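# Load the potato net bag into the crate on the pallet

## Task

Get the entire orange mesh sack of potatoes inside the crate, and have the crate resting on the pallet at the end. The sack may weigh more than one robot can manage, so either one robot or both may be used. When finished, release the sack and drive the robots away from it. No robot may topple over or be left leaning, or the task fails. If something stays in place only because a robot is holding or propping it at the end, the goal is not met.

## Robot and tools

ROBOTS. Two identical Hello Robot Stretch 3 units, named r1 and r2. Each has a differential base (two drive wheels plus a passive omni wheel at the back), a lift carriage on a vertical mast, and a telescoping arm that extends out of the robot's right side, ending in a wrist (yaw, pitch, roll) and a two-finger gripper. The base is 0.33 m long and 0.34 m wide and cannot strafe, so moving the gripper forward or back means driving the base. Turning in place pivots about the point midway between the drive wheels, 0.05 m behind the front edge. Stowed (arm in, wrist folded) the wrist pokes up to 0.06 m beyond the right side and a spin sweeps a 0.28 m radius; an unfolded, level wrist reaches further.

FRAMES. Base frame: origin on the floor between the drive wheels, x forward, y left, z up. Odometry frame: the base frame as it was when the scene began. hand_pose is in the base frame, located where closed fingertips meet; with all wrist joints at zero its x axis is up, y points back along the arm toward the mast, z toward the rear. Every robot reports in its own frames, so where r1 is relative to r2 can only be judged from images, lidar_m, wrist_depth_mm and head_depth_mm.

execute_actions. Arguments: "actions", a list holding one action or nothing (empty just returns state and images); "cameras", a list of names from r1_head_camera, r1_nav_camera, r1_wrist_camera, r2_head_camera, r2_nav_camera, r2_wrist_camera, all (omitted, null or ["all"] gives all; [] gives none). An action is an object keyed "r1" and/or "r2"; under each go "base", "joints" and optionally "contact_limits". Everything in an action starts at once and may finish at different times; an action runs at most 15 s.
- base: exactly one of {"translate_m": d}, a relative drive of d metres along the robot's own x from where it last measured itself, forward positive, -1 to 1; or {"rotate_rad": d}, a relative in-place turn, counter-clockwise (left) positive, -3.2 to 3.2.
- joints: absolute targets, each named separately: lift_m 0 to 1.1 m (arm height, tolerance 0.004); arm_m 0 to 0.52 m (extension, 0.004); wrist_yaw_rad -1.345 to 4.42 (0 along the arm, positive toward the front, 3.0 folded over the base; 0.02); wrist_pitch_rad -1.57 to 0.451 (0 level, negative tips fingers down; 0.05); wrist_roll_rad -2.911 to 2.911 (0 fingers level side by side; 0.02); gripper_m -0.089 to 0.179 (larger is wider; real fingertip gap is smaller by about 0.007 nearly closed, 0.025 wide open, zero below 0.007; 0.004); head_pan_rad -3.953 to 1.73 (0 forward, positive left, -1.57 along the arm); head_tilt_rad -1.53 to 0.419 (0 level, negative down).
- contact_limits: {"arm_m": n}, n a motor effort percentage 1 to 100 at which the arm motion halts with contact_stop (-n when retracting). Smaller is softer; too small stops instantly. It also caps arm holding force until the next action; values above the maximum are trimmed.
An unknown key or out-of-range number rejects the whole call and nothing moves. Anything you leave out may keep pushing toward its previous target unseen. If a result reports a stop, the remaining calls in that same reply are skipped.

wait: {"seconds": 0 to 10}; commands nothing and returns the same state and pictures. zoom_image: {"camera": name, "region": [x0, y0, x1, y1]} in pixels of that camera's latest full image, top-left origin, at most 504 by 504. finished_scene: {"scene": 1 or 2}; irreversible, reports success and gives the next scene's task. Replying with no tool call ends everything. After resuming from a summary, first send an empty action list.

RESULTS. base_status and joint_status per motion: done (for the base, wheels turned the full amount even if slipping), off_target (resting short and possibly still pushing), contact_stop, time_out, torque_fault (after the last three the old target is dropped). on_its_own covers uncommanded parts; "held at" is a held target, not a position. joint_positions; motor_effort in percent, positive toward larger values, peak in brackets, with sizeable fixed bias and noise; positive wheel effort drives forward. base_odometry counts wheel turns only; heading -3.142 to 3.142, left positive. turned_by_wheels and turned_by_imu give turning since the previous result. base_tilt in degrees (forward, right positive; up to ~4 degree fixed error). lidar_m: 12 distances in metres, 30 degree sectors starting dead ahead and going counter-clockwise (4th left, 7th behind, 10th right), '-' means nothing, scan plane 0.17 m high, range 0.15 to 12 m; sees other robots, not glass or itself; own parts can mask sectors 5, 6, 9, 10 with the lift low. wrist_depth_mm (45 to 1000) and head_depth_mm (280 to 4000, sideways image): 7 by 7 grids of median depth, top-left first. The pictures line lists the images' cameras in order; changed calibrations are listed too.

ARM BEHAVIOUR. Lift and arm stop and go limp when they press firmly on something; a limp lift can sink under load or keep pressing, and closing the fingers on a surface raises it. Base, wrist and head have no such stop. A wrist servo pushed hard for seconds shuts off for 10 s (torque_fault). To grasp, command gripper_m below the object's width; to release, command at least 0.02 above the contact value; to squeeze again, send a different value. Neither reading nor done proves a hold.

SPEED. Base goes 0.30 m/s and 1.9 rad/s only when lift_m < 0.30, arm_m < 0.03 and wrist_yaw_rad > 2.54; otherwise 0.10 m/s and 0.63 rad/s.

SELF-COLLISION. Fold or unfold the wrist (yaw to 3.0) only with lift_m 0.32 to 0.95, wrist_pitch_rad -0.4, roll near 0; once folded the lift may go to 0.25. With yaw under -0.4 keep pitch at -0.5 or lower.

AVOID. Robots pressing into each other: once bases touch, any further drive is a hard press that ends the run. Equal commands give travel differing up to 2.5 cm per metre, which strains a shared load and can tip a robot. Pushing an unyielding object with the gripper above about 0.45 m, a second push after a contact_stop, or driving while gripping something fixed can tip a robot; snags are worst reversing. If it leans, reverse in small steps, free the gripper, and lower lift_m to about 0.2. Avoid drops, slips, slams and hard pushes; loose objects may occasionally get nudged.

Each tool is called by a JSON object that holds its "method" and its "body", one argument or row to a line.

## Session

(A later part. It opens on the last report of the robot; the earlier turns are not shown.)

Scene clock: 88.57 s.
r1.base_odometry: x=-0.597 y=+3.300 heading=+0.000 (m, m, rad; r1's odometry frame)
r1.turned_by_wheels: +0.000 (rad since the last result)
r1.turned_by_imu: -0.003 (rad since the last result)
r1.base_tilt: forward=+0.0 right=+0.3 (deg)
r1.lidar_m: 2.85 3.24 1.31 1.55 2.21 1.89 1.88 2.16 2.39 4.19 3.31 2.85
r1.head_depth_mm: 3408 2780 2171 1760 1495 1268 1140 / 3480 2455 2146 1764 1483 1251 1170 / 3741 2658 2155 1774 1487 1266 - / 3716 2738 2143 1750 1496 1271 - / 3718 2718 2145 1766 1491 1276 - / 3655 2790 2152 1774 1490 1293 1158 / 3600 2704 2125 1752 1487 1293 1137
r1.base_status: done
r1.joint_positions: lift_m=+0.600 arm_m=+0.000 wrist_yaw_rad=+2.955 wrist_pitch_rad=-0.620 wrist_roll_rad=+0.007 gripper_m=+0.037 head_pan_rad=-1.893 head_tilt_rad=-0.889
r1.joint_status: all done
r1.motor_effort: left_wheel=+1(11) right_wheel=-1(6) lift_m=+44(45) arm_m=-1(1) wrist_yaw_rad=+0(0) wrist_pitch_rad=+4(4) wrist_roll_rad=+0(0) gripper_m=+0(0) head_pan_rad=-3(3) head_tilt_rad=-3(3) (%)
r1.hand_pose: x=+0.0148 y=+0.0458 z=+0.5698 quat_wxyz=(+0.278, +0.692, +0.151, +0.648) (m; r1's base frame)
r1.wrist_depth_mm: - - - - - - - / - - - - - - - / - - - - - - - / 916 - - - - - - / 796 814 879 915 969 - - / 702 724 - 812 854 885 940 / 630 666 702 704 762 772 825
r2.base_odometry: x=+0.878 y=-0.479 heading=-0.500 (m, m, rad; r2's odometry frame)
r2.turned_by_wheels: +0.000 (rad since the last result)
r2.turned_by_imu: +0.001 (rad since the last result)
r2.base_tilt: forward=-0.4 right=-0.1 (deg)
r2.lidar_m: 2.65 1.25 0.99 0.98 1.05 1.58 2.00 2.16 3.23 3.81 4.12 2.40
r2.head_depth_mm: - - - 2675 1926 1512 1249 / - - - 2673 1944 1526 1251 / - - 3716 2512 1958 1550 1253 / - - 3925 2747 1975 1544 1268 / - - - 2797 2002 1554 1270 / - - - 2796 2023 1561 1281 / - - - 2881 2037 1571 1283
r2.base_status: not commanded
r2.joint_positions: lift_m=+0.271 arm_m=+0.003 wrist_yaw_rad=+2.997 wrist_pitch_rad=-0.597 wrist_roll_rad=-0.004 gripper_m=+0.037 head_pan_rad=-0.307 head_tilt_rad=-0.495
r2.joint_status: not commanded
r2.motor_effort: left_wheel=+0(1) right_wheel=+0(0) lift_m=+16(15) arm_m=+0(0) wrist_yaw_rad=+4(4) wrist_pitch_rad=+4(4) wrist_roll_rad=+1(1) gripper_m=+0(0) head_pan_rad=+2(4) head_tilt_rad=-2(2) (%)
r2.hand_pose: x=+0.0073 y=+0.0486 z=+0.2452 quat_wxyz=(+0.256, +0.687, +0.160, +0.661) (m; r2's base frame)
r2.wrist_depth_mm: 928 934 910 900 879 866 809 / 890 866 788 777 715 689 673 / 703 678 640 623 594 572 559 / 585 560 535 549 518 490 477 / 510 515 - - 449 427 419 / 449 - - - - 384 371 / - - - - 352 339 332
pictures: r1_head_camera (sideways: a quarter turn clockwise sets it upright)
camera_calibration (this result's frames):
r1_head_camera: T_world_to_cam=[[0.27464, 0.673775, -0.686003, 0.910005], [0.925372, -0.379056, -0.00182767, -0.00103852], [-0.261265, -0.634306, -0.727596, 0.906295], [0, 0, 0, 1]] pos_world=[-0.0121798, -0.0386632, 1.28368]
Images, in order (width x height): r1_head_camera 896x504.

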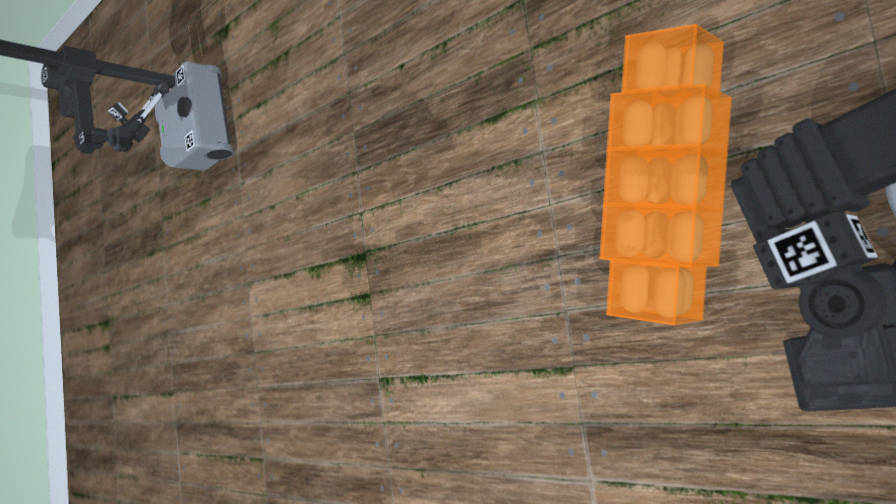

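{"method": "execute_actions", "body": {
  "actions": [
    {"r1":{"base":{"translate_m":-0.15},"joints":{"wrist_pitch_rad":-0.4}},"r2":{"joints":{"lift_m":0.6,"wrist_pitch_rad":-0.4}}}
  ],
  "cameras": []
}}

{"method": "execute_actions", "body": {
  "actions": [
    {"r1":{"joints":{"wrist_yaw_rad":0}},"r2":{"joints":{"wrist_yaw_rad":0}}}
  ],
  "cameras": []
}}

{"method": "execute_actions", "body": {
  "actions": [
    {"r1":{"joints":{"wrist_pitch_rad":-1.55,"wrist_roll_rad":-1.12,"gripper_m":0.179,"arm_m":0.46,"lift_m":0.45}},"r2":{"joints":{"wrist_pitch_rad":-1.55,"gripper_m":0.179}}}
  ],
  "cameras": ["r1_wrist_camera","r1_head_camera"]
}}

Scene clock: 98.80 s.
r1.base_odometry: x=-0.747 y=+3.300 heading=+0.000 (m, m, rad; r1's odometry frame)
r1.turned_by_wheels: +0.000 (rad since the last result)
r1.turned_by_imu: +0.000 (rad since the last result)
r1.base_tilt: forward=+0.0 right=+0.4 (deg)
r1.lidar_m: 2.98 3.42 1.37 3.63 2.04 1.74 1.74 1.99 2.30 4.14 3.53 2.99
r1.head_depth_mm: 3442 2786 2150 1754 1493 1296 1147 / 3438 2526 2160 1763 1486 1252 1161 / 3660 2522 2132 1749 1489 1257 - / 3677 2732 2151 1754 1503 1255 - / 3684 2774 2149 1763 1483 1241 - / 3577 2762 2160 1761 1491 1243 1154 / 3537 2719 2123 1757 1484 1291 1138
r1.base_status: done
r1.joint_positions: lift_m=+0.600 arm_m=+0.000 wrist_yaw_rad=+2.955 wrist_pitch_rad=-0.422 wrist_roll_rad=+0.007 gripper_m=+0.037 head_pan_rad=-1.893 head_tilt_rad=-0.889
r1.joint_status: all done
r1.motor_effort: left_wheel=+2(2) right_wheel=-1(5) lift_m=+44(44) arm_m=-1(1) wrist_yaw_rad=+0(1) wrist_pitch_rad=+6(8) wrist_roll_rad=-1(0) gripper_m=+0(0) head_pan_rad=-3(2) head_tilt_rad=-3(4) (%)
r1.hand_pose: x=+0.0203 y=+0.0747 z=+0.6114 quat_wxyz=(+0.212, +0.704, +0.083, +0.672) (m; r1's base frame)
r1.wrist_depth_mm: - - - - - - - / - - - - - - - / - - - - - - - / - - - - - - - / 963 - - - - - - / 821 - - 951 - - - / 718 - 774 816 879 919 968
r2.base_odometry: x=+0.878 y=-0.479 heading=-0.500 (m, m, rad; r2's odometry frame)
r2.turned_by_wheels: +0.000 (rad since the last result)
r2.turned_by_imu: +0.001 (rad since the last result)
r2.base_tilt: forward=-0.3 right=-0.1 (deg)
r2.lidar_m: 2.66 1.25 0.99 0.97 1.05 1.57 2.00 2.16 3.24 3.82 4.12 2.33
r2.head_depth_mm: - - - 2678 1943 1527 1240 / - - - 2684 1958 1538 1250 / - - 3859 2527 1956 1543 1258 / - - 3861 2591 2000 1551 1267 / - - - 2790 2000 1544 1278 / - - - 2854 2007 1567 1271 / - - - 2892 2029 1579 1285
r2.base_status: not commanded
r2.joint_positions: lift_m=+0.599 arm_m=+0.003 wrist_yaw_rad=+2.997 wrist_pitch_rad=-0.418 wrist_roll_rad=-0.004 gripper_m=+0.037 head_pan_rad=-0.307 head_tilt_rad=-0.495
r2.joint_status: all done
r2.motor_effort: left_wheel=-1(1) right_wheel=+0(0) lift_m=+39(43) arm_m=+0(0) wrist_yaw_rad=+3(3) wrist_pitch_rad=+6(6) wrist_roll_rad=+0(1) gripper_m=+0(0) head_pan_rad=+3(4) head_tilt_rad=-2(2) (%)
r2.hand_pose: x=+0.0110 y=+0.0744 z=+0.6120 quat_wxyz=(+0.196, +0.699, +0.097, +0.681) (m; r2's base frame)
r2.wrist_depth_mm: 875 - 876 889 896 890 890 / - - - - - - - / - - - - - - - / - - - - - - - / - - - - - 907 871 / 920 904 871 825 784 810 762 / 788 762 747 734 695 697 677
pictures: none
No camera images: the call's "cameras" was empty. Leave "cameras" out to get every camera's image.

Scene clock: 101.30 s.
r1.base_odometry: x=-0.747 y=+3.300 heading=+0.000 (m, m, rad; r1's odometry frame)
r1.turned_by_wheels: +0.000 (rad since the last result)
r1.turned_by_imu: +0.000 (rad since the last result)
r1.base_tilt: forward=+0.1 right=+0.3 (deg)
r1.lidar_m: 2.99 3.42 1.37 3.63 2.05 1.74 1.74 1.99 2.30 4.15 3.52 2.99
r1.head_depth_mm: 3506 2749 2171 1750 1483 1300 1147 / 3610 2508 2148 1777 1489 1241 1165 / 3705 2491 2145 1758 1497 1252 - / 3739 2734 2154 1760 1480 1261 - / 3686 2753 2150 1754 1491 1258 - / 3629 2757 2139 1758 1488 1257 1141 / 3589 2744 2152 1749 1489 1291 1146
r1.base_status: not commanded
r1.joint_positions: lift_m=+0.600 arm_m=+0.000 wrist_yaw_rad=+0.003 wrist_pitch_rad=-0.422 wrist_roll_rad=+0.007 gripper_m=+0.037 head_pan_rad=-1.893 head_tilt_rad=-0.889
r1.joint_status: all done
r1.motor_effort: left_wheel=+1(1) right_wheel=-1(1) lift_m=+44(45) arm_m=-1(1) wrist_yaw_rad=-3(3) wrist_pitch_rad=+6(6) wrist_roll_rad=+0(0) gripper_m=+0(0) head_pan_rad=-3(3) head_tilt_rad=-3(3) (%)
r1.hand_pose: x=-0.0209 y=-0.3693 z=+0.6114 quat_wxyz=(+0.689, +0.149, -0.693, -0.148) (m; r1's base frame)
r1.wrist_depth_mm: - - - - - - - / - - - - - - - / - - - - - - - / - - - - - - - / 960 - - - - - - / 809 884 - 951 - - - / 711 756 776 803 886 914 974
r2.base_odometry: x=+0.878 y=-0.479 heading=-0.500 (m, m, rad; r2's odometry frame)
r2.turned_by_wheels: +0.000 (rad since the last result)
r2.turned_by_imu: +0.000 (rad since the last result)
r2.base_tilt: forward=-0.4 right=+0.0 (deg)
r2.lidar_m: 2.67 1.25 0.99 0.97 1.05 1.57 2.00 2.15 3.24 3.82 4.14 2.32
r2.head_depth_mm: - - - 2687 1921 1511 1247 / - - - 2696 1961 1530 1258 / - - 3850 2532 1977 1545 1252 / - - 3786 2571 1979 1549 1261 / - - - 2797 1996 1558 1270 / - - - 2828 2000 1571 1279 / - - - 2831 2020 1581 1283
r2.base_status: not commanded
r2.joint_positions: lift_m=+0.599 arm_m=+0.003 wrist_yaw_rad=+0.004 wrist_pitch_rad=-0.418 wrist_roll_rad=-0.004 gripper_m=+0.037 head_pan_rad=-0.307 head_tilt_rad=-0.495
r2.joint_status: all done
r2.motor_effort: left_wheel=-1(1) right_wheel=+0(0) lift_m=+39(40) arm_m=+0(0) wrist_yaw_rad=-5(5) wrist_pitch_rad=+6(5) wrist_roll_rad=+1(1) gripper_m=+0(0) head_pan_rad=+3(3) head_tilt_rad=-2(3) (%)
r2.hand_pose: x=-0.0207 y=-0.3720 z=+0.6120 quat_wxyz=(+0.694, +0.149, -0.690, -0.146) (m; r2's base frame)
r2.wrist_depth_mm: - - - - - - - / - - - - - - - / - - - - - - - / - - - - - - - / - - - - - 901 889 / 919 891 870 816 776 800 763 / 812 771 750 735 725 690 667
pictures: none
No camera images: the call's "cameras" was empty. Leave "cameras" out to get every camera's image.

Scene clock: 105.87 s.
r1.base_odometry: x=-0.747 y=+3.300 heading=+0.000 (m, m, rad; r1's odometry frame)
r1.turned_by_wheels: +0.000 (rad since the last result)
r1.turned_by_imu: +0.000 (rad since the last result)
r1.base_tilt: forward=+0.1 right=+0.2 (deg)
r1.lidar_m: 2.99 3.42 1.37 3.63 2.05 1.74 1.74 1.98 2.30 4.16 3.51 3.00
r1.head_depth_mm: 3477 2723 2140 1761 1492 1297 1146 / 3618 2541 2134 1748 1491 1241 1145 / 3609 2493 2152 1766 1487 1245 1183 / 3741 2750 2149 1771 1490 1276 1121 / 3695 2756 2138 1788 1488 1242 1145 / 3543 2748 2141 1850 1425 1245 1143 / 3605 2728 2136 1746 1456 1282 1139
r1.base_status: not commanded
r1.joint_positions: lift_m=+0.450 arm_m=+0.460 wrist_yaw_rad=+0.001 wrist_pitch_rad=-1.544 wrist_roll_rad=-1.116 gripper_m=+0.179 head_pan_rad=-1.893 head_tilt_rad=-0.889
r1.joint_status: all done
r1.motor_effort: left_wheel=+2(1) right_wheel=-1(1) lift_m=+23(37) arm_m=+5(11) wrist_yaw_rad=-1(4) wrist_pitch_rad=-1(4) wrist_roll_rad=-2(4) gripper_m=+0(96) head_pan_rad=-3(3) head_tilt_rad=-3(4) (%)
r1.hand_pose: x=-0.0215 y=-0.5874 z=+0.3323 quat_wxyz=(+0.698, +0.680, -0.161, -0.157) (m; r1's base frame)
r1.wrist_depth_mm: 437 447 455 464 472 484 492 / 447 449 458 474 482 497 505 / 455 464 478 484 492 504 518 / 464 470 477 391 504 516 530 / - 485 446 460 517 524 542 / - 492 453 444 531 533 555 / 496 502 450 470 542 - 565
r2.base_odometry: x=+0.878 y=-0.479 heading=-0.500 (m, m, rad; r2's odometry frame)
r2.turned_by_wheels: +0.000 (rad since the last result)
r2.turned_by_imu: +0.001 (rad since the last result)
r2.base_tilt: forward=-0.3 right=+0.0 (deg)
r2.lidar_m: 2.66 1.25 0.99 0.98 1.05 1.57 2.00 2.16 3.24 3.82 4.10 2.33
r2.head_depth_mm: - - - 2652 1933 1512 1251 / - - - 2581 1955 1520 1251 / - - 3881 2497 1981 1538 1262 / - - 3837 2576 1985 1543 1259 / - - - 2786 1990 1558 1274 / - - - 2834 2015 1564 1283 / - - - 2827 2021 1580 1285
r2.base_status: not commanded
r2.joint_positions: lift_m=+0.599 arm_m=+0.003 wrist_yaw_rad=+0.003 wrist_pitch_rad=-1.544 wrist_roll_rad=-0.004 gripper_m=+0.179 head_pan_rad=-0.307 head_tilt_rad=-0.495
r2.joint_status: all done
r2.motor_effort: left_wheel=-1(1) right_wheel=+0(0) lift_m=+40(40) arm_m=+0(0) wrist_yaw_rad=-3(3) wrist_pitch_rad=-2(4) wrist_roll_rad=+1(1) gripper_m=+0(86) head_pan_rad=+2(3) head_tilt_rad=-2(2) (%)
r2.hand_pose: x=-0.0217 y=-0.1303 z=+0.4813 quat_wxyz=(+0.508, +0.495, -0.504, -0.492) (m; r2's base frame)
r2.wrist_depth_mm: 606 596 593 585 577 576 567 / 632 601 611 602 600 584 575 / 640 645 628 613 603 605 600 / 675 649 638 636 - 619 619 / 685 692 665 662 - 638 634 / 703 - 695 695 - 671 - / 739 732 720 709 707 673 660
pictures: r1_head_camera (sideways: a quarter turn clockwise sets it upright), r1_wrist_camera
camera_calibration (this result's frames):
r1_head_camera: T_world_to_cam=[[0.27464, 0.673775, -0.686003, 0.910005], [0.925372, -0.379056, -0.00182768, -0.00103851], [-0.261265, -0.634306, -0.727596, 0.906295], [0, 0, 0, 1]] pos_world=[-0.0121798, -0.0386632, 1.28368]
r1_wrist_camera: T_world_to_cam=[[-0.305372, -0.949068, 0.0775679, -0.605849], [-0.937907, 0.313855, 0.147735, 0.156947], [-0.164556, -0.0276371, -0.98598, 0.469251], [0, 0, 0, 1]] pos_world=[0.0394101, -0.611282, 0.48648]
Images, in order (width x height): r1_head_camera 896x504, r1_wrist_camera 644x364.

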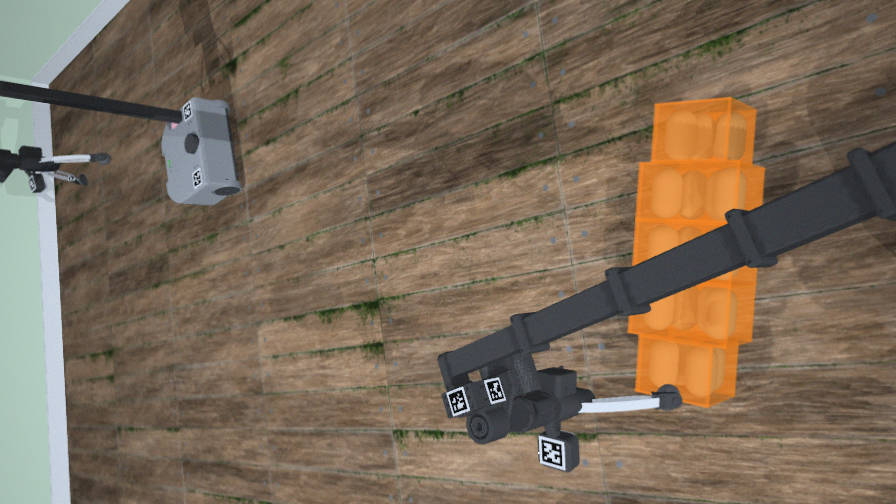

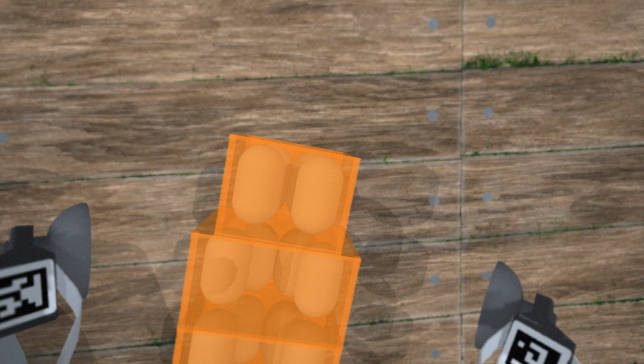

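{"method": "execute_actions", "body": {
  "actions": [
    {"r1":{"joints":{"wrist_roll_rad":-0.95,"lift_m":0.3}}}
  ],
  "cameras": ["r1_wrist_camera"]
}}

Scene clock: 109.80 s.
r1.base_odometry: x=-0.747 y=+3.300 heading=+0.000 (m, m, rad; r1's odometry frame)
r1.turned_by_wheels: +0.000 (rad since the last result)
r1.turned_by_imu: +0.000 (rad since the last result)
r1.base_tilt: forward=+0.1 right=+0.4 (deg)
r1.lidar_m: 2.99 3.41 1.36 3.64 2.05 1.74 1.74 1.99 2.29 4.16 3.51 2.99
r1.head_depth_mm: 3439 2757 2159 1761 1488 1300 1143 / 3611 2549 2164 1763 1492 1246 1145 / 3607 2533 2129 1771 1501 1235 1163 / 3675 2723 2141 1771 1488 1247 1127 / 3587 2712 2144 1767 1524 1246 1145 / 3583 2750 2147 1746 1516 1249 1141 / 3576 2749 2116 1763 1484 1284 1140
r1.base_status: not commanded
r1.joint_positions: lift_m=+0.300 arm_m=+0.460 wrist_yaw_rad=+0.001 wrist_pitch_rad=-1.544 wrist_roll_rad=-0.955 gripper_m=+0.179 head_pan_rad=-1.893 head_tilt_rad=-0.889
r1.joint_status: all done
r1.motor_effort: left_wheel=+1(1) right_wheel=-1(1) lift_m=+22(23) arm_m=+6(6) wrist_yaw_rad=-1(1) wrist_pitch_rad=-2(2) wrist_roll_rad=+2(2) gripper_m=+0(0) head_pan_rad=-3(3) head_tilt_rad=-3(4) (%)
r1.hand_pose: x=-0.0215 y=-0.5874 z=+0.1823 quat_wxyz=(+0.683, +0.665, -0.217, -0.212) (m; r1's base frame)
r1.wrist_depth_mm: 301 308 314 318 327 332 342 / 307 314 319 324 330 339 346 / 315 319 326 332 339 348 353 / 320 324 228 237 348 356 361 / - 331 225 232 354 363 371 / - 336 265 293 361 367 378 / 340 343 249 269 368 - 385
r2.base_odometry: x=+0.878 y=-0.479 heading=-0.500 (m, m, rad; r2's odometry frame)
r2.turned_by_wheels: +0.000 (rad since the last result)
r2.turned_by_imu: +0.001 (rad since the last result)
r2.base_tilt: forward=-0.3 right=+0.0 (deg)
r2.lidar_m: 2.65 1.25 0.99 0.97 1.05 1.58 2.00 2.15 3.24 3.82 4.13 2.32
r2.head_depth_mm: - - - 2695 1939 1517 1242 / - - - 2430 1940 1537 1255 / - - 3998 2475 1953 1541 1265 / - - 3864 2563 1977 1544 1261 / - - - 2805 2008 1551 1274 / - - - 2805 1995 1560 1282 / - - - 2847 2020 1566 1289
r2.base_status: not commanded
r2.joint_positions: lift_m=+0.599 arm_m=+0.003 wrist_yaw_rad=+0.003 wrist_pitch_rad=-1.544 wrist_roll_rad=-0.004 gripper_m=+0.179 head_pan_rad=-0.307 head_tilt_rad=-0.495
r2.joint_status: not commanded
r2.motor_effort: left_wheel=-1(1) right_wheel=+0(0) lift_m=+39(40) arm_m=+0(0) wrist_yaw_rad=-4(4) wrist_pitch_rad=-2(1) wrist_roll_rad=+1(1) gripper_m=+0(1) head_pan_rad=+4(3) head_tilt_rad=-2(2) (%)
r2.hand_pose: x=-0.0217 y=-0.1303 z=+0.4813 quat_wxyz=(+0.508, +0.495, -0.504, -0.492) (m; r2's base frame)
r2.wrist_depth_mm: 617 595 591 582 567 574 561 / 623 613 610 604 608 596 579 / 646 640 621 615 601 604 594 / 662 662 650 648 - 618 619 / 681 682 665 690 - 650 623 / 693 - 699 672 - 641 - / 734 737 708 693 694 675 688
pictures: r1_wrist_camera
camera_calibration (this result's frames):
r1_wrist_camera: T_world_to_cam=[[-0.454414, -0.887545, 0.0759737, -0.560968], [-0.875802, 0.460719, 0.143905, 0.267372], [-0.162724, -0.0011457, -0.986671, 0.337075], [0, 0, 0, 1]] pos_world=[0.0341035, -0.620682, 0.336725]
Images, in order (width x height): r1_wrist_camera 644x364.

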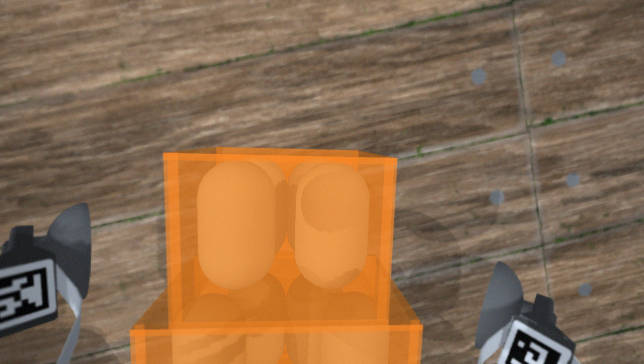

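{"method": "execute_actions", "body": {
  "actions": [
    {"r1":{"joints":{"lift_m":0.22}}}
  ],
  "cameras": []
}}

{"method": "execute_actions", "body": {
  "actions": [
    {"r1":{"joints":{"gripper_m":0.10}}}
  ],
  "cameras": ["r1_wrist_camera"]
}}

{"method": "execute_actions", "body": {
  "actions": [
    {"r1":{"base":{"translate_m":0.5},"joints":{"lift_m":0.25,"wrist_roll_rad":-1.4}}}
  ],
  "cameras": ["r1_head_camera"]
}}

Scene clock: 115.20 s.
r1.base_odometry: x=-0.747 y=+3.300 heading=+0.000 (m, m, rad; r1's odometry frame)
r1.turned_by_wheels: +0.000 (rad since the last result)
r1.turned_by_imu: +0.000 (rad since the last result)
r1.base_tilt: forward=+0.1 right=+0.4 (deg)
r1.lidar_m: 2.99 3.43 1.37 3.62 2.04 1.74 1.74 1.98 2.30 4.17 3.51 2.99
r1.head_depth_mm: 3383 2753 2145 1770 1499 1284 1141 / 3557 2509 2134 1766 1493 1253 1144 / 3612 2495 2145 1769 1490 1233 1154 / 3728 2729 2131 1762 1493 1258 1133 / 3671 2718 2144 1778 1518 1241 1137 / 3558 2741 2130 1765 1549 1238 1143 / 3599 2747 2124 1756 1482 1295 1136
r1.base_status: not commanded
r1.joint_positions: lift_m=+0.220 arm_m=+0.460 wrist_yaw_rad=+0.001 wrist_pitch_rad=-1.544 wrist_roll_rad=-0.955 gripper_m=+0.179 head_pan_rad=-1.893 head_tilt_rad=-0.889
r1.joint_status: all done
r1.motor_effort: left_wheel=+1(1) right_wheel=-1(1) lift_m=+23(24) arm_m=+5(5) wrist_yaw_rad=-1(2) wrist_pitch_rad=-2(2) wrist_roll_rad=+2(2) gripper_m=+0(0) head_pan_rad=-3(3) head_tilt_rad=-4(3) (%)
r1.hand_pose: x=-0.0215 y=-0.5874 z=+0.1023 quat_wxyz=(+0.683, +0.665, -0.217, -0.212) (m; r1's base frame)
r1.wrist_depth_mm: 229 234 237 243 248 252 258 / 234 238 242 248 253 257 262 / 238 242 247 252 258 262 269 / 242 246 164 208 262 269 273 / - 248 144 148 266 274 280 / - 253 146 150 273 280 286 / 257 260 152 157 279 - 292
r2.base_odometry: x=+0.878 y=-0.479 heading=-0.500 (m, m, rad; r2's odometry frame)
r2.turned_by_wheels: +0.000 (rad since the last result)
r2.turned_by_imu: +0.001 (rad since the last result)
r2.base_tilt: forward=-0.4 right=-0.2 (deg)
r2.lidar_m: 2.67 1.25 0.99 0.97 1.05 1.57 2.00 2.16 3.26 3.80 4.14 1.79
r2.head_depth_mm: - - - 2682 1919 1515 1246 / - - - 2451 1946 1533 1250 / - - 3973 2466 1967 1538 1261 / - - 3792 2555 1985 1539 1272 / - - - 2763 1992 1555 1268 / - - - 2842 2020 1562 1278 / - - - 2833 2046 1565 1286
r2.base_status: not commanded
r2.joint_positions: lift_m=+0.599 arm_m=+0.003 wrist_yaw_rad=+0.003 wrist_pitch_rad=-1.544 wrist_roll_rad=-0.004 gripper_m=+0.179 head_pan_rad=-0.307 head_tilt_rad=-0.495
r2.joint_status: not commanded
r2.motor_effort: left_wheel=-1(1) right_wheel=+0(0) lift_m=+40(40) arm_m=+0(0) wrist_yaw_rad=-4(4) wrist_pitch_rad=-2(2) wrist_roll_rad=+1(1) gripper_m=+0(1) head_pan_rad=+3(2) head_tilt_rad=-2(2) (%)
r2.hand_pose: x=-0.0217 y=-0.1303 z=+0.4813 quat_wxyz=(+0.508, +0.495, -0.504, -0.492) (m; r2's base frame)
r2.wrist_depth_mm: 601 601 585 586 575 564 559 / 627 618 602 617 599 588 577 / 640 649 638 612 608 603 601 / 669 661 655 642 - 619 608 / 686 672 669 667 - 634 625 / 717 - 696 690 - 656 - / 749 736 697 708 700 693 666
pictures: none
No camera images: the call's "cameras" was empty. Leave "cameras" out to get every camera's image.

Scene clock: 116.47 s.
r1.base_odometry: x=-0.747 y=+3.300 heading=+0.000 (m, m, rad; r1's odometry frame)
r1.turned_by_wheels: +0.000 (rad since the last result)
r1.turned_by_imu: +0.001 (rad since the last result)
r1.base_tilt: forward=+0.1 right=+0.4 (deg)
r1.lidar_m: 2.99 3.41 1.36 3.62 2.04 1.74 1.74 1.99 2.30 4.13 3.50 2.99
r1.head_depth_mm: 3443 2726 2144 1760 1484 1297 1146 / 3626 2521 2157 1752 1491 1250 1148 / 3561 2494 2162 1763 1478 1235 1154 / 3670 2756 2133 1742 1483 1250 1135 / 3593 2764 2155 1756 1519 1240 1147 / 3565 2749 2145 1752 1560 1243 1142 / 3569 2710 2144 1754 1479 1293 1142
r1.base_status: not commanded
r1.joint_positions: lift_m=+0.220 arm_m=+0.460 wrist_yaw_rad=-0.001 wrist_pitch_rad=-1.559 wrist_roll_rad=-0.951 gripper_m=+0.101 head_pan_rad=-1.893 head_tilt_rad=-0.889
r1.joint_status: all done
r1.motor_effort: left_wheel=+5(5) right_wheel=-8(8) lift_m=+24(24) arm_m=+5(6) wrist_yaw_rad=+1(1) wrist_pitch_rad=+3(4) wrist_roll_rad=+0(2) gripper_m=-28(100) head_pan_rad=-3(3) head_tilt_rad=-4(3) (%)
r1.hand_pose: x=-0.0215 y=-0.5835 z=+0.1025 quat_wxyz=(+0.677, +0.670, -0.217, -0.215) (m; r1's base frame)
r1.wrist_depth_mm: 231 235 237 241 245 249 253 / 236 239 243 247 250 255 259 / 240 243 247 251 256 259 264 / 245 248 156 209 259 265 269 / 248 252 142 151 159 270 276 / - 257 144 154 211 277 282 / 261 263 150 163 275 285 289
r2.base_odometry: x=+0.878 y=-0.479 heading=-0.500 (m, m, rad; r2's odometry frame)
r2.turned_by_wheels: +0.000 (rad since the last result)
r2.turned_by_imu: +0.000 (rad since the last result)
r2.base_tilt: forward=-0.3 right=-0.2 (deg)
r2.lidar_m: 2.65 1.25 0.99 0.97 1.05 1.58 2.00 2.15 3.24 3.81 4.12 1.80
r2.head_depth_mm: - - - 2666 1954 1515 1249 / - - - 2443 1949 1533 1256 / - - 3969 2467 1978 1530 1257 / - - 3837 2567 1986 1546 1271 / - - - 2796 2008 1548 1274 / - - - 2841 2019 1566 1281 / - - - 2849 2029 1577 1287
r2.base_status: not commanded
r2.joint_positions: lift_m=+0.599 arm_m=+0.003 wrist_yaw_rad=+0.003 wrist_pitch_rad=-1.544 wrist_roll_rad=-0.004 gripper_m=+0.179 head_pan_rad=-0.307 head_tilt_rad=-0.495
r2.joint_status: not commanded
r2.motor_effort: left_wheel=-1(1) right_wheel=+0(0) lift_m=+39(39) arm_m=+0(0) wrist_yaw_rad=-4(4) wrist_pitch_rad=-1(1) wrist_roll_rad=+1(1) gripper_m=-1(1) head_pan_rad=+3(3) head_tilt_rad=-2(2) (%)
r2.hand_pose: x=-0.0217 y=-0.1303 z=+0.4813 quat_wxyz=(+0.508, +0.495, -0.504, -0.492) (m; r2's base frame)
r2.wrist_depth_mm: 595 609 603 577 573 573 557 / 633 608 616 593 593 575 578 / 638 633 640 622 610 602 590 / 659 650 653 643 - 625 608 / 691 685 666 664 - 637 622 / 720 - 673 672 - 652 - / 732 738 700 704 693 682 674
pictures: r1_wrist_camera
camera_calibration (this result's frames):
r1_wrist_camera: T_world_to_cam=[[-0.459465, -0.886007, 0.0623228, -0.549208], [-0.873184, 0.463432, 0.150933, 0.277979], [-0.16261, 0.0149292, -0.986577, 0.267745], [0, 0, 0, 1]] pos_world=[0.0339227, -0.619423, 0.256423]
Images, in order (width x height): r1_wrist_camera 644x364.

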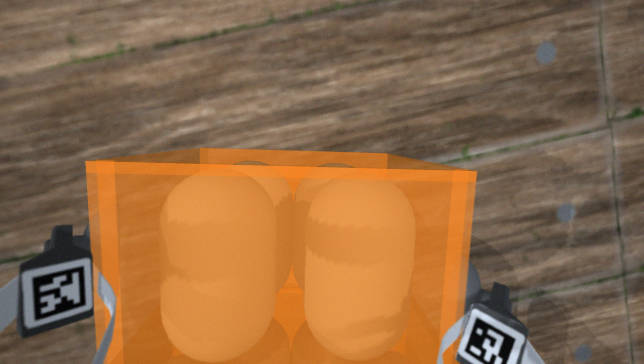

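Scene clock: 122.67 s.
r1.base_odometry: x=-0.247 y=+3.300 heading=-0.001 (m, m, rad; r1's odometry frame)
r1.turned_by_wheels: -0.001 (rad since the last result)
r1.turned_by_imu: -0.001 (rad since the last result)
r1.base_tilt: forward=+0.2 right=+0.3 (deg)
r1.lidar_m: 2.51 2.86 1.30 1.25 2.61 2.23 2.22 2.53 2.60 4.27 2.94 2.52
r1.head_depth_mm: 3450 2548 2157 1772 1490 1291 1140 / 3920 2646 2159 1747 1501 1297 1142 / 3781 2724 2144 1752 1480 1272 1149 / 3780 2781 2127 1762 1490 1258 1125 / 3784 2752 2152 1763 1510 1243 1135 / 3681 2738 2151 1740 1550 1244 1140 / 3587 2732 2143 1761 1488 1292 1139
r1.base_status: done
r1.joint_positions: lift_m=+0.249 arm_m=+0.460 wrist_yaw_rad=+0.001 wrist_pitch_rad=-1.544 wrist_roll_rad=-1.398 gripper_m=+0.108 head_pan_rad=-1.893 head_tilt_rad=-0.889
r1.joint_status: all done
r1.on_its_own: gripper_m is held at +0.107, not at your +0.100, by its stall guard, which is not easing now
r1.motor_effort: left_wheel=-10(12) right_wheel=+16(20) lift_m=+55(57) arm_m=+5(5) wrist_yaw_rad=-2(22) wrist_pitch_rad=-1(10) wrist_roll_rad=-2(30) gripper_m=-23(28) head_pan_rad=-3(3) head_tilt_rad=-4(3) (%)
r1.hand_pose: x=-0.0214 y=-0.5874 z=+0.1311 quat_wxyz=(+0.714, +0.695, -0.061, -0.060) (m; r1's base frame)
r1.wrist_depth_mm: 250 255 259 266 271 277 282 / 257 261 266 271 278 282 289 / 262 266 272 279 282 290 295 / 269 271 167 223 290 297 304 / 273 278 147 161 297 305 312 / - 285 150 162 303 314 321 / 288 292 159 170 312 - 328
r2.base_odometry: x=+0.878 y=-0.479 heading=-0.500 (m, m, rad; r2's odometry frame)
r2.turned_by_wheels: +0.000 (rad since the last result)
r2.turned_by_imu: +0.001 (rad since the last result)
r2.base_tilt: forward=-0.3 right=-0.1 (deg)
r2.lidar_m: 2.67 1.25 0.99 0.98 1.05 1.57 2.00 2.16 3.23 3.81 2.17 2.63
r2.head_depth_mm: - - - 2647 1961 1515 1252 / - - 3763 2636 1943 1529 1253 / - - 3999 2735 1976 1539 1260 / - - 3997 2752 1991 1542 1264 / - - - 2784 2009 1548 1271 / - - - 2839 2020 1561 1278 / - - - 2878 2024 1575 1282
r2.base_status: not commanded
r2.joint_positions: lift_m=+0.599 arm_m=+0.003 wrist_yaw_rad=+0.003 wrist_pitch_rad=-1.544 wrist_roll_rad=-0.004 gripper_m=+0.179 head_pan_rad=-0.307 head_tilt_rad=-0.495
r2.joint_status: not commanded
r2.motor_effort: left_wheel=-1(1) right_wheel=+0(0) lift_m=+40(39) arm_m=+0(0) wrist_yaw_rad=-4(4) wrist_pitch_rad=-2(1) wrist_roll_rad=+1(1) gripper_m=+0(0) head_pan_rad=+4(3) head_tilt_rad=-2(3) (%)
r2.hand_pose: x=-0.0217 y=-0.1303 z=+0.4813 quat_wxyz=(+0.508, +0.495, -0.504, -0.492) (m; r2's base frame)
r2.wrist_depth_mm: 607 598 581 583 574 567 562 / 623 628 613 600 585 582 574 / 633 643 626 619 604 601 583 / 679 653 640 636 - 610 598 / 680 681 649 662 - 633 642 / 707 - 708 689 - 654 - / 737 727 720 701 693 680 672
pictures: r1_head_camera (sideways: a quarter turn clockwise sets it upright)
camera_calibration (this result's frames):
r1_head_camera: T_world_to_cam=[[0.27464, 0.673775, -0.686003, 0.910005], [0.925372, -0.379056, -0.00182766, -0.00103853], [-0.261265, -0.634306, -0.727596, 0.906295], [0, 0, 0, 1]] pos_world=[-0.0121798, -0.0386632, 1.28368]
Images, in order (width x height): r1_head_camera 896x504.

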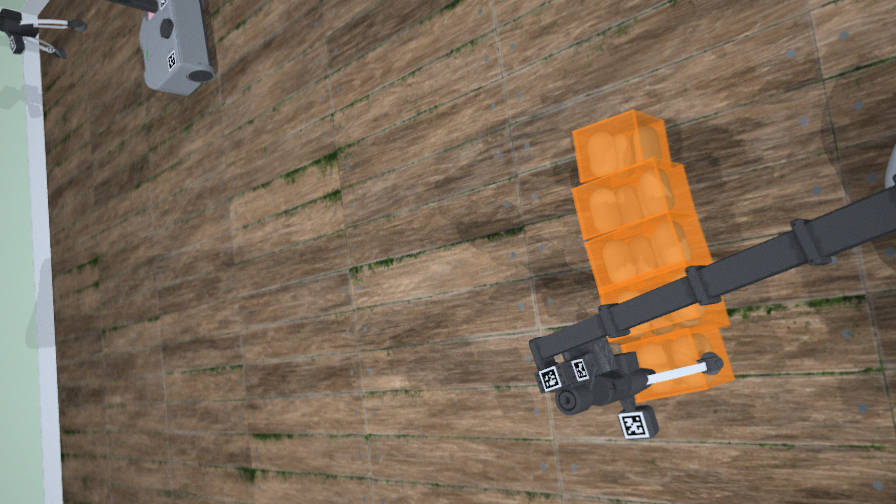

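{"method": "execute_actions", "body": {
  "actions": [
    {"r1":{"base":{"translate_m":0.58},"joints":{"wrist_roll_rad":-1.57}}}
  ],
  "cameras": ["r1_head_camera","r1_nav_camera"]
}}

Scene clock: 131.43 s.
r1.base_odometry: x=+0.333 y=+3.299 heading=-0.001 (m, m, rad; r1's odometry frame)
r1.turned_by_wheels: -0.001 (rad since the last result)
r1.turned_by_imu: -0.001 (rad since the last result)
r1.base_tilt: forward=+0.1 right=+0.2 (deg)
r1.lidar_m: 1.95 2.23 3.73 1.27 1.30 2.79 2.79 2.98 4.40 4.12 2.28 1.95
r1.head_depth_mm: 3821 2735 2166 1761 1499 1294 1143 / 3808 2743 2144 1758 1491 1292 1144 / 3777 2717 2136 1757 1460 1283 1156 / 3805 2736 2148 1779 1487 1268 1128 / 3794 2714 2147 1757 1519 1249 1139 / 3764 2756 2135 1742 1559 1261 1141 / 3772 2783 2134 1752 1486 1287 1141
r1.base_status: done
r1.joint_positions: lift_m=+0.249 arm_m=+0.460 wrist_yaw_rad=+0.000 wrist_pitch_rad=-1.540 wrist_roll_rad=-1.563 gripper_m=+0.108 head_pan_rad=-1.893 head_tilt_rad=-0.889
r1.joint_status: all done
r1.on_its_own: gripper_m is held at +0.107, not at your +0.100, by its stall guard, which is not easing now
r1.motor_effort: left_wheel=-10(11) right_wheel=+15(27) lift_m=+56(57) arm_m=+5(5) wrist_yaw_rad=+0(1) wrist_pitch_rad=-3(3) wrist_roll_rad=-4(9) gripper_m=-23(23) head_pan_rad=-3(3) head_tilt_rad=-2(3) (%)
r1.hand_pose: x=-0.0214 y=-0.5886 z=+0.1310 quat_wxyz=(+0.718, +0.696, -0.002, -0.003) (m; r1's base frame)
r1.wrist_depth_mm: 249 255 258 264 269 276 282 / 255 261 265 271 276 281 289 / 263 266 272 277 283 291 297 / 268 272 164 224 291 297 305 / 272 278 147 160 296 306 314 / - 285 151 161 304 315 321 / 288 292 159 170 314 322 331
r2.base_odometry: x=+0.878 y=-0.479 heading=-0.500 (m, m, rad; r2's odometry frame)
r2.turned_by_wheels: +0.000 (rad since the last result)
r2.turned_by_imu: +0.002 (rad since the last result)
r2.base_tilt: forward=-0.3 right=-0.1 (deg)
r2.lidar_m: 2.66 1.25 0.99 0.97 1.05 1.58 2.00 2.15 3.22 3.82 4.12 3.07
r2.head_depth_mm: - - 3619 2655 1942 1523 1247 / - - - 2699 1954 1539 1252 / - - - 2735 1962 1537 1259 / - - 3986 2768 1972 1538 1270 / - - - 2799 1999 1553 1274 / - - - 2817 2021 1549 1270 / - - - 2847 2026 1576 1278
r2.base_status: not commanded
r2.joint_positions: lift_m=+0.599 arm_m=+0.003 wrist_yaw_rad=+0.003 wrist_pitch_rad=-1.544 wrist_roll_rad=-0.004 gripper_m=+0.179 head_pan_rad=-0.307 head_tilt_rad=-0.495
r2.joint_status: not commanded
r2.motor_effort: left_wheel=-1(1) right_wheel=+0(0) lift_m=+40(40) arm_m=+0(0) wrist_yaw_rad=-3(4) wrist_pitch_rad=-1(2) wrist_roll_rad=+1(1) gripper_m=+1(0) head_pan_rad=+2(2) head_tilt_rad=-2(2) (%)
r2.hand_pose: x=-0.0217 y=-0.1303 z=+0.4813 quat_wxyz=(+0.508, +0.495, -0.504, -0.492) (m; r2's base frame)
r2.wrist_depth_mm: 614 597 608 576 574 572 555 / 634 621 602 602 590 588 577 / 657 639 615 617 600 611 596 / 680 659 644 650 - 622 615 / 699 678 674 670 - 659 625 / 719 - 685 685 - 661 - / 738 726 727 717 690 702 680
pictures: r1_head_camera (sideways: a quarter turn clockwise sets it upright), r1_nav_camera (sideways: a quarter turn counterclockwise sets it upright)
camera_calibration (this result's frames):
r1_head_camera: T_world_to_cam=[[0.27464, 0.673775, -0.686003, 0.910005], [0.925372, -0.379056, -0.00182767, -0.00103852], [-0.261265, -0.634306, -0.727596, 0.906295], [0, 0, 0, 1]] pos_world=[-0.0121798, -0.0386632, 1.28368]
r1_nav_camera: T_world_to_cam=[[-0.310506, -0.761633, 0.568772, -0.69664], [-0.938133, 0.342012, -0.0541661, 0.126819], [-0.153272, -0.550403, -0.82071, 1.01857], [0, 0, 0, 1]] pos_world=[0.0587807, -0.0133355, 1.23905]
Images, in order (width x height): r1_head_camera 896x504, r1_nav_camera 672x504.

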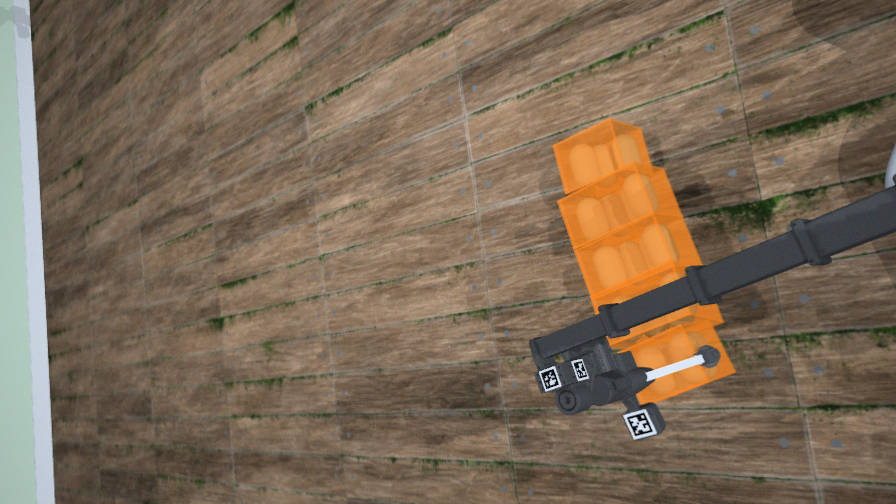

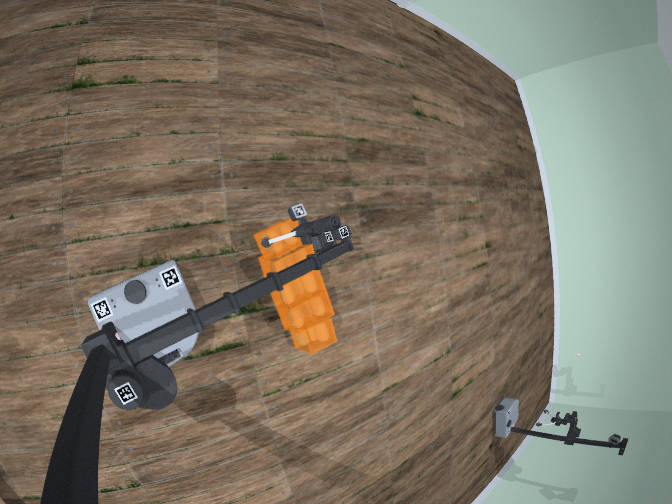

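{"method": "execute_actions", "body": {
  "actions": [
    {"r1":{"joints":{"gripper_m":0.179,"head_pan_rad":1.57,"head_tilt_rad":-0.7}}}
  ],
  "cameras": []
}}

{"method": "execute_actions", "body": {
  "actions": [
    {"r1":{"joints":{"lift_m":0.5}},"r2":{"base":{"rotate_rad":-0.3}}}
  ],
  "cameras": []
}}

{"method": "execute_actions", "body": {
  "actions": [
    {"r1":{"joints":{"arm_m":0.0,"wrist_roll_rad":0}}}
  ],
  "cameras": ["r1_head_camera","r2_head_camera"]
}}

Scene clock: 140.37 s.
r1.base_odometry: x=+0.333 y=+3.299 heading=+0.000 (m, m, rad; r1's odometry frame)
r1.turned_by_wheels: +0.001 (rad since the last result)
r1.turned_by_imu: +0.002 (rad since the last result)
r1.base_tilt: forward=+0.2 right=+0.2 (deg)
r1.lidar_m: 1.95 2.24 3.75 1.27 1.30 2.80 2.79 3.01 4.41 4.11 2.28 1.95
r1.head_depth_mm: 3672 3937 2901 2179 1717 1429 1212 / 3756 - 2939 2174 1726 1419 1222 / 3780 - 2920 2165 1700 1431 1218 / 3797 - 2814 1991 1672 1427 1221 / 3921 - 2951 1935 1687 1430 1221 / 3920 - 2937 1907 1653 1436 1222 / 3951 - 3008 1868 1646 1467 -
r1.base_status: not commanded
r1.joint_positions: lift_m=+0.250 arm_m=+0.460 wrist_yaw_rad=+0.000 wrist_pitch_rad=-1.542 wrist_roll_rad=-1.565 gripper_m=+0.179 head_pan_rad=+1.563 head_tilt_rad=-0.705
r1.joint_status: all done
r1.motor_effort: left_wheel=+2(10) right_wheel=-1(16) lift_m=+45(56) arm_m=+5(6) wrist_yaw_rad=-1(1) wrist_pitch_rad=-2(3) wrist_roll_rad=-3(4) gripper_m=+0(97) head_pan_rad=+3(42) head_tilt_rad=+2(12) (%)
r1.hand_pose: x=-0.0214 y=-0.5879 z=+0.1315 quat_wxyz=(+0.717, +0.697, -0.002, -0.002) (m; r1's base frame)
r1.wrist_depth_mm: 252 255 261 267 272 279 286 / 258 262 267 273 279 286 293 / 263 267 274 279 286 293 299 / 269 274 234 239 292 300 306 / - 280 176 180 300 306 315 / - 289 177 182 308 315 323 / 291 293 216 245 316 - 333
r2.base_odometry: x=+0.878 y=-0.479 heading=-0.500 (m, m, rad; r2's odometry frame)
r2.turned_by_wheels: +0.000 (rad since the last result)
r2.turned_by_imu: +0.001 (rad since the last result)
r2.base_tilt: forward=-0.3 right=-0.1 (deg)
r2.lidar_m: 2.67 1.25 0.99 0.98 1.05 1.58 2.00 2.16 3.26 3.81 2.66 3.06
r2.head_depth_mm: - - 3794 2680 1924 1511 1244 / - - - 2679 1936 1528 1251 / - - - 2720 1950 1532 1266 / - - - 2789 1985 1537 1265 / - - - 2779 2004 1554 1280 / - - - 2815 2017 1560 1281 / - - - 2838 2029 1575 1290
r2.base_status: not commanded
r2.joint_positions: lift_m=+0.599 arm_m=+0.003 wrist_yaw_rad=+0.003 wrist_pitch_rad=-1.544 wrist_roll_rad=-0.004 gripper_m=+0.179 head_pan_rad=-0.307 head_tilt_rad=-0.495
r2.joint_status: not commanded
r2.motor_effort: left_wheel=-1(1) right_wheel=-1(0) lift_m=+40(40) arm_m=+0(0) wrist_yaw_rad=-3(4) wrist_pitch_rad=-2(2) wrist_roll_rad=+1(1) gripper_m=-1(0) head_pan_rad=+3(2) head_tilt_rad=-2(2) (%)
r2.hand_pose: x=-0.0217 y=-0.1303 z=+0.4813 quat_wxyz=(+0.508, +0.495, -0.504, -0.492) (m; r2's base frame)
r2.wrist_depth_mm: 603 589 580 582 573 568 557 / 621 611 609 602 592 579 582 / 642 644 637 614 596 605 603 / 668 658 640 632 - 610 613 / 693 669 668 669 - 637 608 / 708 - 705 701 - 665 - / 741 732 694 695 691 675 654
pictures: none
No camera images: the call's "cameras" was empty. Leave "cameras" out to get every camera's image.

Scene clock: 143.47 s.
r1.base_odometry: x=+0.333 y=+3.299 heading=+0.000 (m, m, rad; r1's odometry frame)
r1.turned_by_wheels: +0.000 (rad since the last result)
r1.turned_by_imu: +0.000 (rad since the last result)
r1.base_tilt: forward=+0.3 right=+0.3 (deg)
r1.lidar_m: 1.95 2.23 3.76 1.27 1.30 2.80 2.79 3.01 4.41 4.12 2.28 1.96
r1.head_depth_mm: 3699 3989 2933 2174 1721 1428 1217 / 3667 - 2944 2175 1726 1420 1218 / 3741 - 2948 2128 1697 1419 1221 / 3917 - 2828 2005 1672 1427 1214 / 3818 - 2939 1921 1678 1419 1226 / 3895 - 2931 1891 1668 1423 1220 / 3997 - 2961 1866 1635 1467 -
r1.base_status: not commanded
r1.joint_positions: lift_m=+0.500 arm_m=+0.460 wrist_yaw_rad=+0.000 wrist_pitch_rad=-1.542 wrist_roll_rad=-1.566 gripper_m=+0.179 head_pan_rad=+1.563 head_tilt_rad=-0.705
r1.joint_status: all done
r1.motor_effort: left_wheel=+1(0) right_wheel=-1(1) lift_m=+44(45) arm_m=+5(5) wrist_yaw_rad=-1(1) wrist_pitch_rad=-2(2) wrist_roll_rad=-3(3) gripper_m=+0(0) head_pan_rad=+4(4) head_tilt_rad=+2(1) (%)
r1.hand_pose: x=-0.0214 y=-0.5878 z=+0.3815 quat_wxyz=(+0.717, +0.697, -0.001, -0.002) (m; r1's base frame)
r1.wrist_depth_mm: 477 488 501 509 520 531 536 / 491 499 514 519 533 538 558 / 505 511 521 535 540 558 572 / 511 521 531 437 557 572 585 / - 531 533 501 567 586 601 / - 546 512 519 584 604 613 / 544 567 521 519 603 - 629
r2.base_odometry: x=+0.878 y=-0.479 heading=-0.800 (m, m, rad; r2's odometry frame)
r2.turned_by_wheels: -0.300 (rad since the last result)
r2.turned_by_imu: -0.304 (rad since the last result)
r2.base_tilt: forward=-0.3 right=-0.2 (deg)
r2.lidar_m: 3.74 1.74 1.09 0.97 0.98 1.19 2.00 2.01 2.43 3.81 3.83 3.07
r2.head_depth_mm: - - - 2696 1949 1525 1247 / - - - 2688 1949 1530 1256 / - - - 2658 1966 1539 1262 / - - - 2768 1978 1548 1274 / - - - 2808 1992 1562 1272 / - - 3905 2827 2015 1570 1281 / - - - 2835 2032 1568 1284
r2.base_status: done
r2.joint_positions: lift_m=+0.599 arm_m=+0.003 wrist_yaw_rad=+0.003 wrist_pitch_rad=-1.545 wrist_roll_rad=-0.004 gripper_m=+0.179 head_pan_rad=-0.307 head_tilt_rad=-0.495
r2.joint_status: not commanded
r2.motor_effort: left_wheel=+1(6) right_wheel=-1(4) lift_m=+40(40) arm_m=+0(0) wrist_yaw_rad=-4(4) wrist_pitch_rad=-1(1) wrist_roll_rad=+1(1) gripper_m=+0(0) head_pan_rad=+4(2) head_tilt_rad=-2(2) (%)
r2.hand_pose: x=-0.0217 y=-0.1302 z=+0.4814 quat_wxyz=(+0.508, +0.495, -0.504, -0.492) (m; r2's base frame)
r2.wrist_depth_mm: 610 600 596 574 575 568 563 / 617 608 605 598 584 591 574 / 655 643 615 615 604 597 598 / 664 642 644 632 - 616 609 / 705 683 672 656 - 640 626 / 709 - 690 683 - 651 - / 730 728 731 701 691 676 672
pictures: none
No camera images: the call's "cameras" was empty. Leave "cameras" out to get every camera's image.

Scene clock: 148.03 s.
r1.base_odometry: x=+0.333 y=+3.299 heading=+0.000 (m, m, rad; r1's odometry frame)
r1.turned_by_wheels: +0.000 (rad since the last result)
r1.turned_by_imu: +0.000 (rad since the last result)
r1.base_tilt: forward=+0.0 right=+0.3 (deg)
r1.lidar_m: 1.95 2.23 3.75 1.27 1.30 2.79 2.79 3.01 4.43 4.12 2.28 1.96
r1.head_depth_mm: 3698 - 2921 2170 1733 1428 1216 / 3746 3999 2941 2167 1716 1431 1222 / 3713 - 2904 2155 1713 1429 1224 / 3857 - 2797 1996 1672 1427 1213 / 3834 - 2935 1928 1685 1428 1222 / 3972 - 2937 1861 1657 1425 1222 / - - 2990 1874 1649 1472 -
r1.base_status: not commanded
r1.joint_positions: lift_m=+0.500 arm_m=+0.001 wrist_yaw_rad=+0.000 wrist_pitch_rad=-1.546 wrist_roll_rad=-0.004 gripper_m=+0.179 head_pan_rad=+1.563 head_tilt_rad=-0.705
r1.joint_status: all done
r1.motor_effort: left_wheel=+1(1) right_wheel=-1(1) lift_m=+44(43) arm_m=-5(8) wrist_yaw_rad=-1(0) wrist_pitch_rad=-1(2) wrist_roll_rad=+1(3) gripper_m=+0(0) head_pan_rad=+3(3) head_tilt_rad=+1(1) (%)
r1.hand_pose: x=-0.0216 y=-0.1279 z=+0.3816 quat_wxyz=(+0.507, +0.495, -0.505, -0.493) (m; r1's base frame)
r1.wrist_depth_mm: 502 506 518 519 523 531 535 / 509 514 523 524 530 535 548 / 513 522 529 533 541 549 554 / 526 534 538 - 548 561 558 / - 535 548 - - 566 577 / - 549 549 - - 580 591 / 552 559 564 - - - 596
r2.base_odometry: x=+0.878 y=-0.479 heading=-0.800 (m, m, rad; r2's odometry frame)
r2.turned_by_wheels: +0.000 (rad since the last result)
r2.turned_by_imu: +0.001 (rad since the last result)
r2.base_tilt: forward=-0.3 right=+0.0 (deg)
r2.lidar_m: 3.72 1.74 1.08 0.97 0.98 1.18 2.00 2.00 2.43 3.81 3.83 3.07
r2.head_depth_mm: - - - 2680 1937 1528 1247 / - - - 2678 1963 1525 1250 / - - - 2644 1976 1534 1258 / - - - 2771 1977 1552 1270 / - - - 2780 1996 1561 1269 / - - 3881 2845 2021 1562 1286 / - - - 2818 2020 1579 1284
r2.base_status: not commanded
r2.joint_positions: lift_m=+0.599 arm_m=+0.003 wrist_yaw_rad=+0.003 wrist_pitch_rad=-1.545 wrist_roll_rad=-0.004 gripper_m=+0.179 head_pan_rad=-0.307 head_tilt_rad=-0.495
r2.joint_status: not commanded
r2.motor_effort: left_wheel=+1(1) right_wheel=-1(1) lift_m=+40(40) arm_m=+0(0) wrist_yaw_rad=-5(4) wrist_pitch_rad=-2(1) wrist_roll_rad=+1(1) gripper_m=+0(0) head_pan_rad=+3(4) head_tilt_rad=-2(3) (%)
r2.hand_pose: x=-0.0217 y=-0.1302 z=+0.4814 quat_wxyz=(+0.508, +0.495, -0.504, -0.492) (m; r2's base frame)
r2.wrist_depth_mm: 610 598 590 580 564 566 562 / 621 625 607 595 599 588 577 / 640 635 627 615 603 591 600 / 668 659 645 641 - 608 609 / 680 673 674 660 - 631 624 / 712 - 690 671 - 653 - / 734 721 727 708 684 691 674
pictures: r1_head_camera (sideways: a quarter turn clockwise sets it upright), r2_head_camera (sideways: a quarter turn clockwise sets it upright)
camera_calibration (this result's frames):
r1_head_camera: T_world_to_cam=[[-0.0515674, -0.587429, -0.807631, 1.07052], [-0.997257, 0.0732912, 0.0103668, -0.00518736], [0.0531025, 0.80595, -0.589597, 0.724876], [0, 0, 0, 1]] pos_world=[0.0115381, 0.0450208, 1.29202]
r2_head_camera: T_world_to_cam=[[-0.431041, 0.20284, -0.879238, 1.16457], [0.346405, 0.93694, 0.0463287, -0.0632362], [0.833191, -0.284603, -0.474124, 0.572159], [0, 0, 0, 1]] pos_world=[0.0471652, -0.0141344, 1.29814]
Images, in order (width x height): r1_head_camera 896x504, r2_head_camera 896x504.

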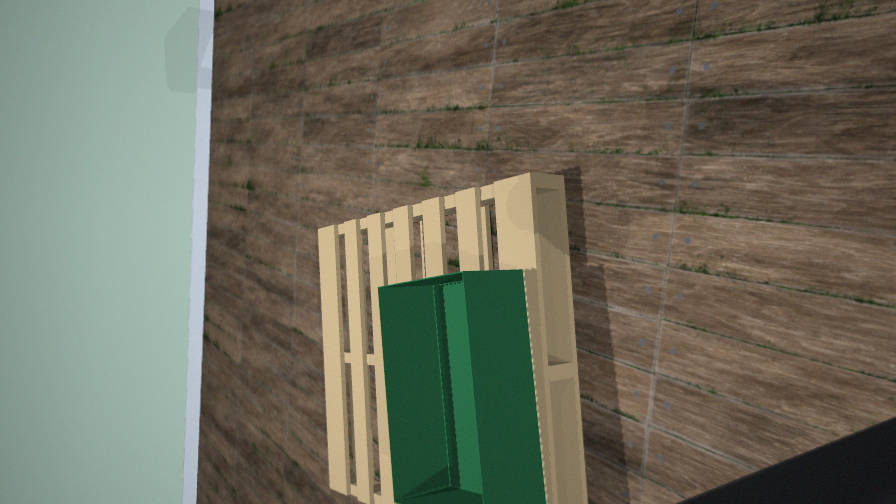

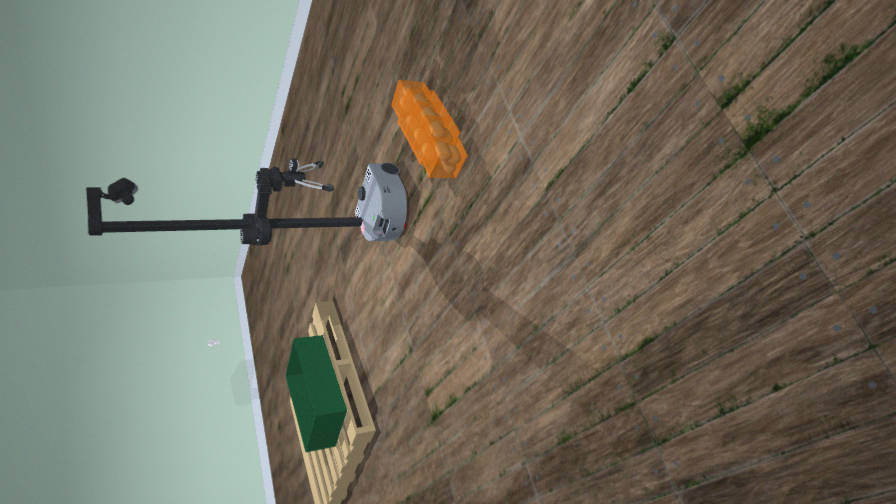

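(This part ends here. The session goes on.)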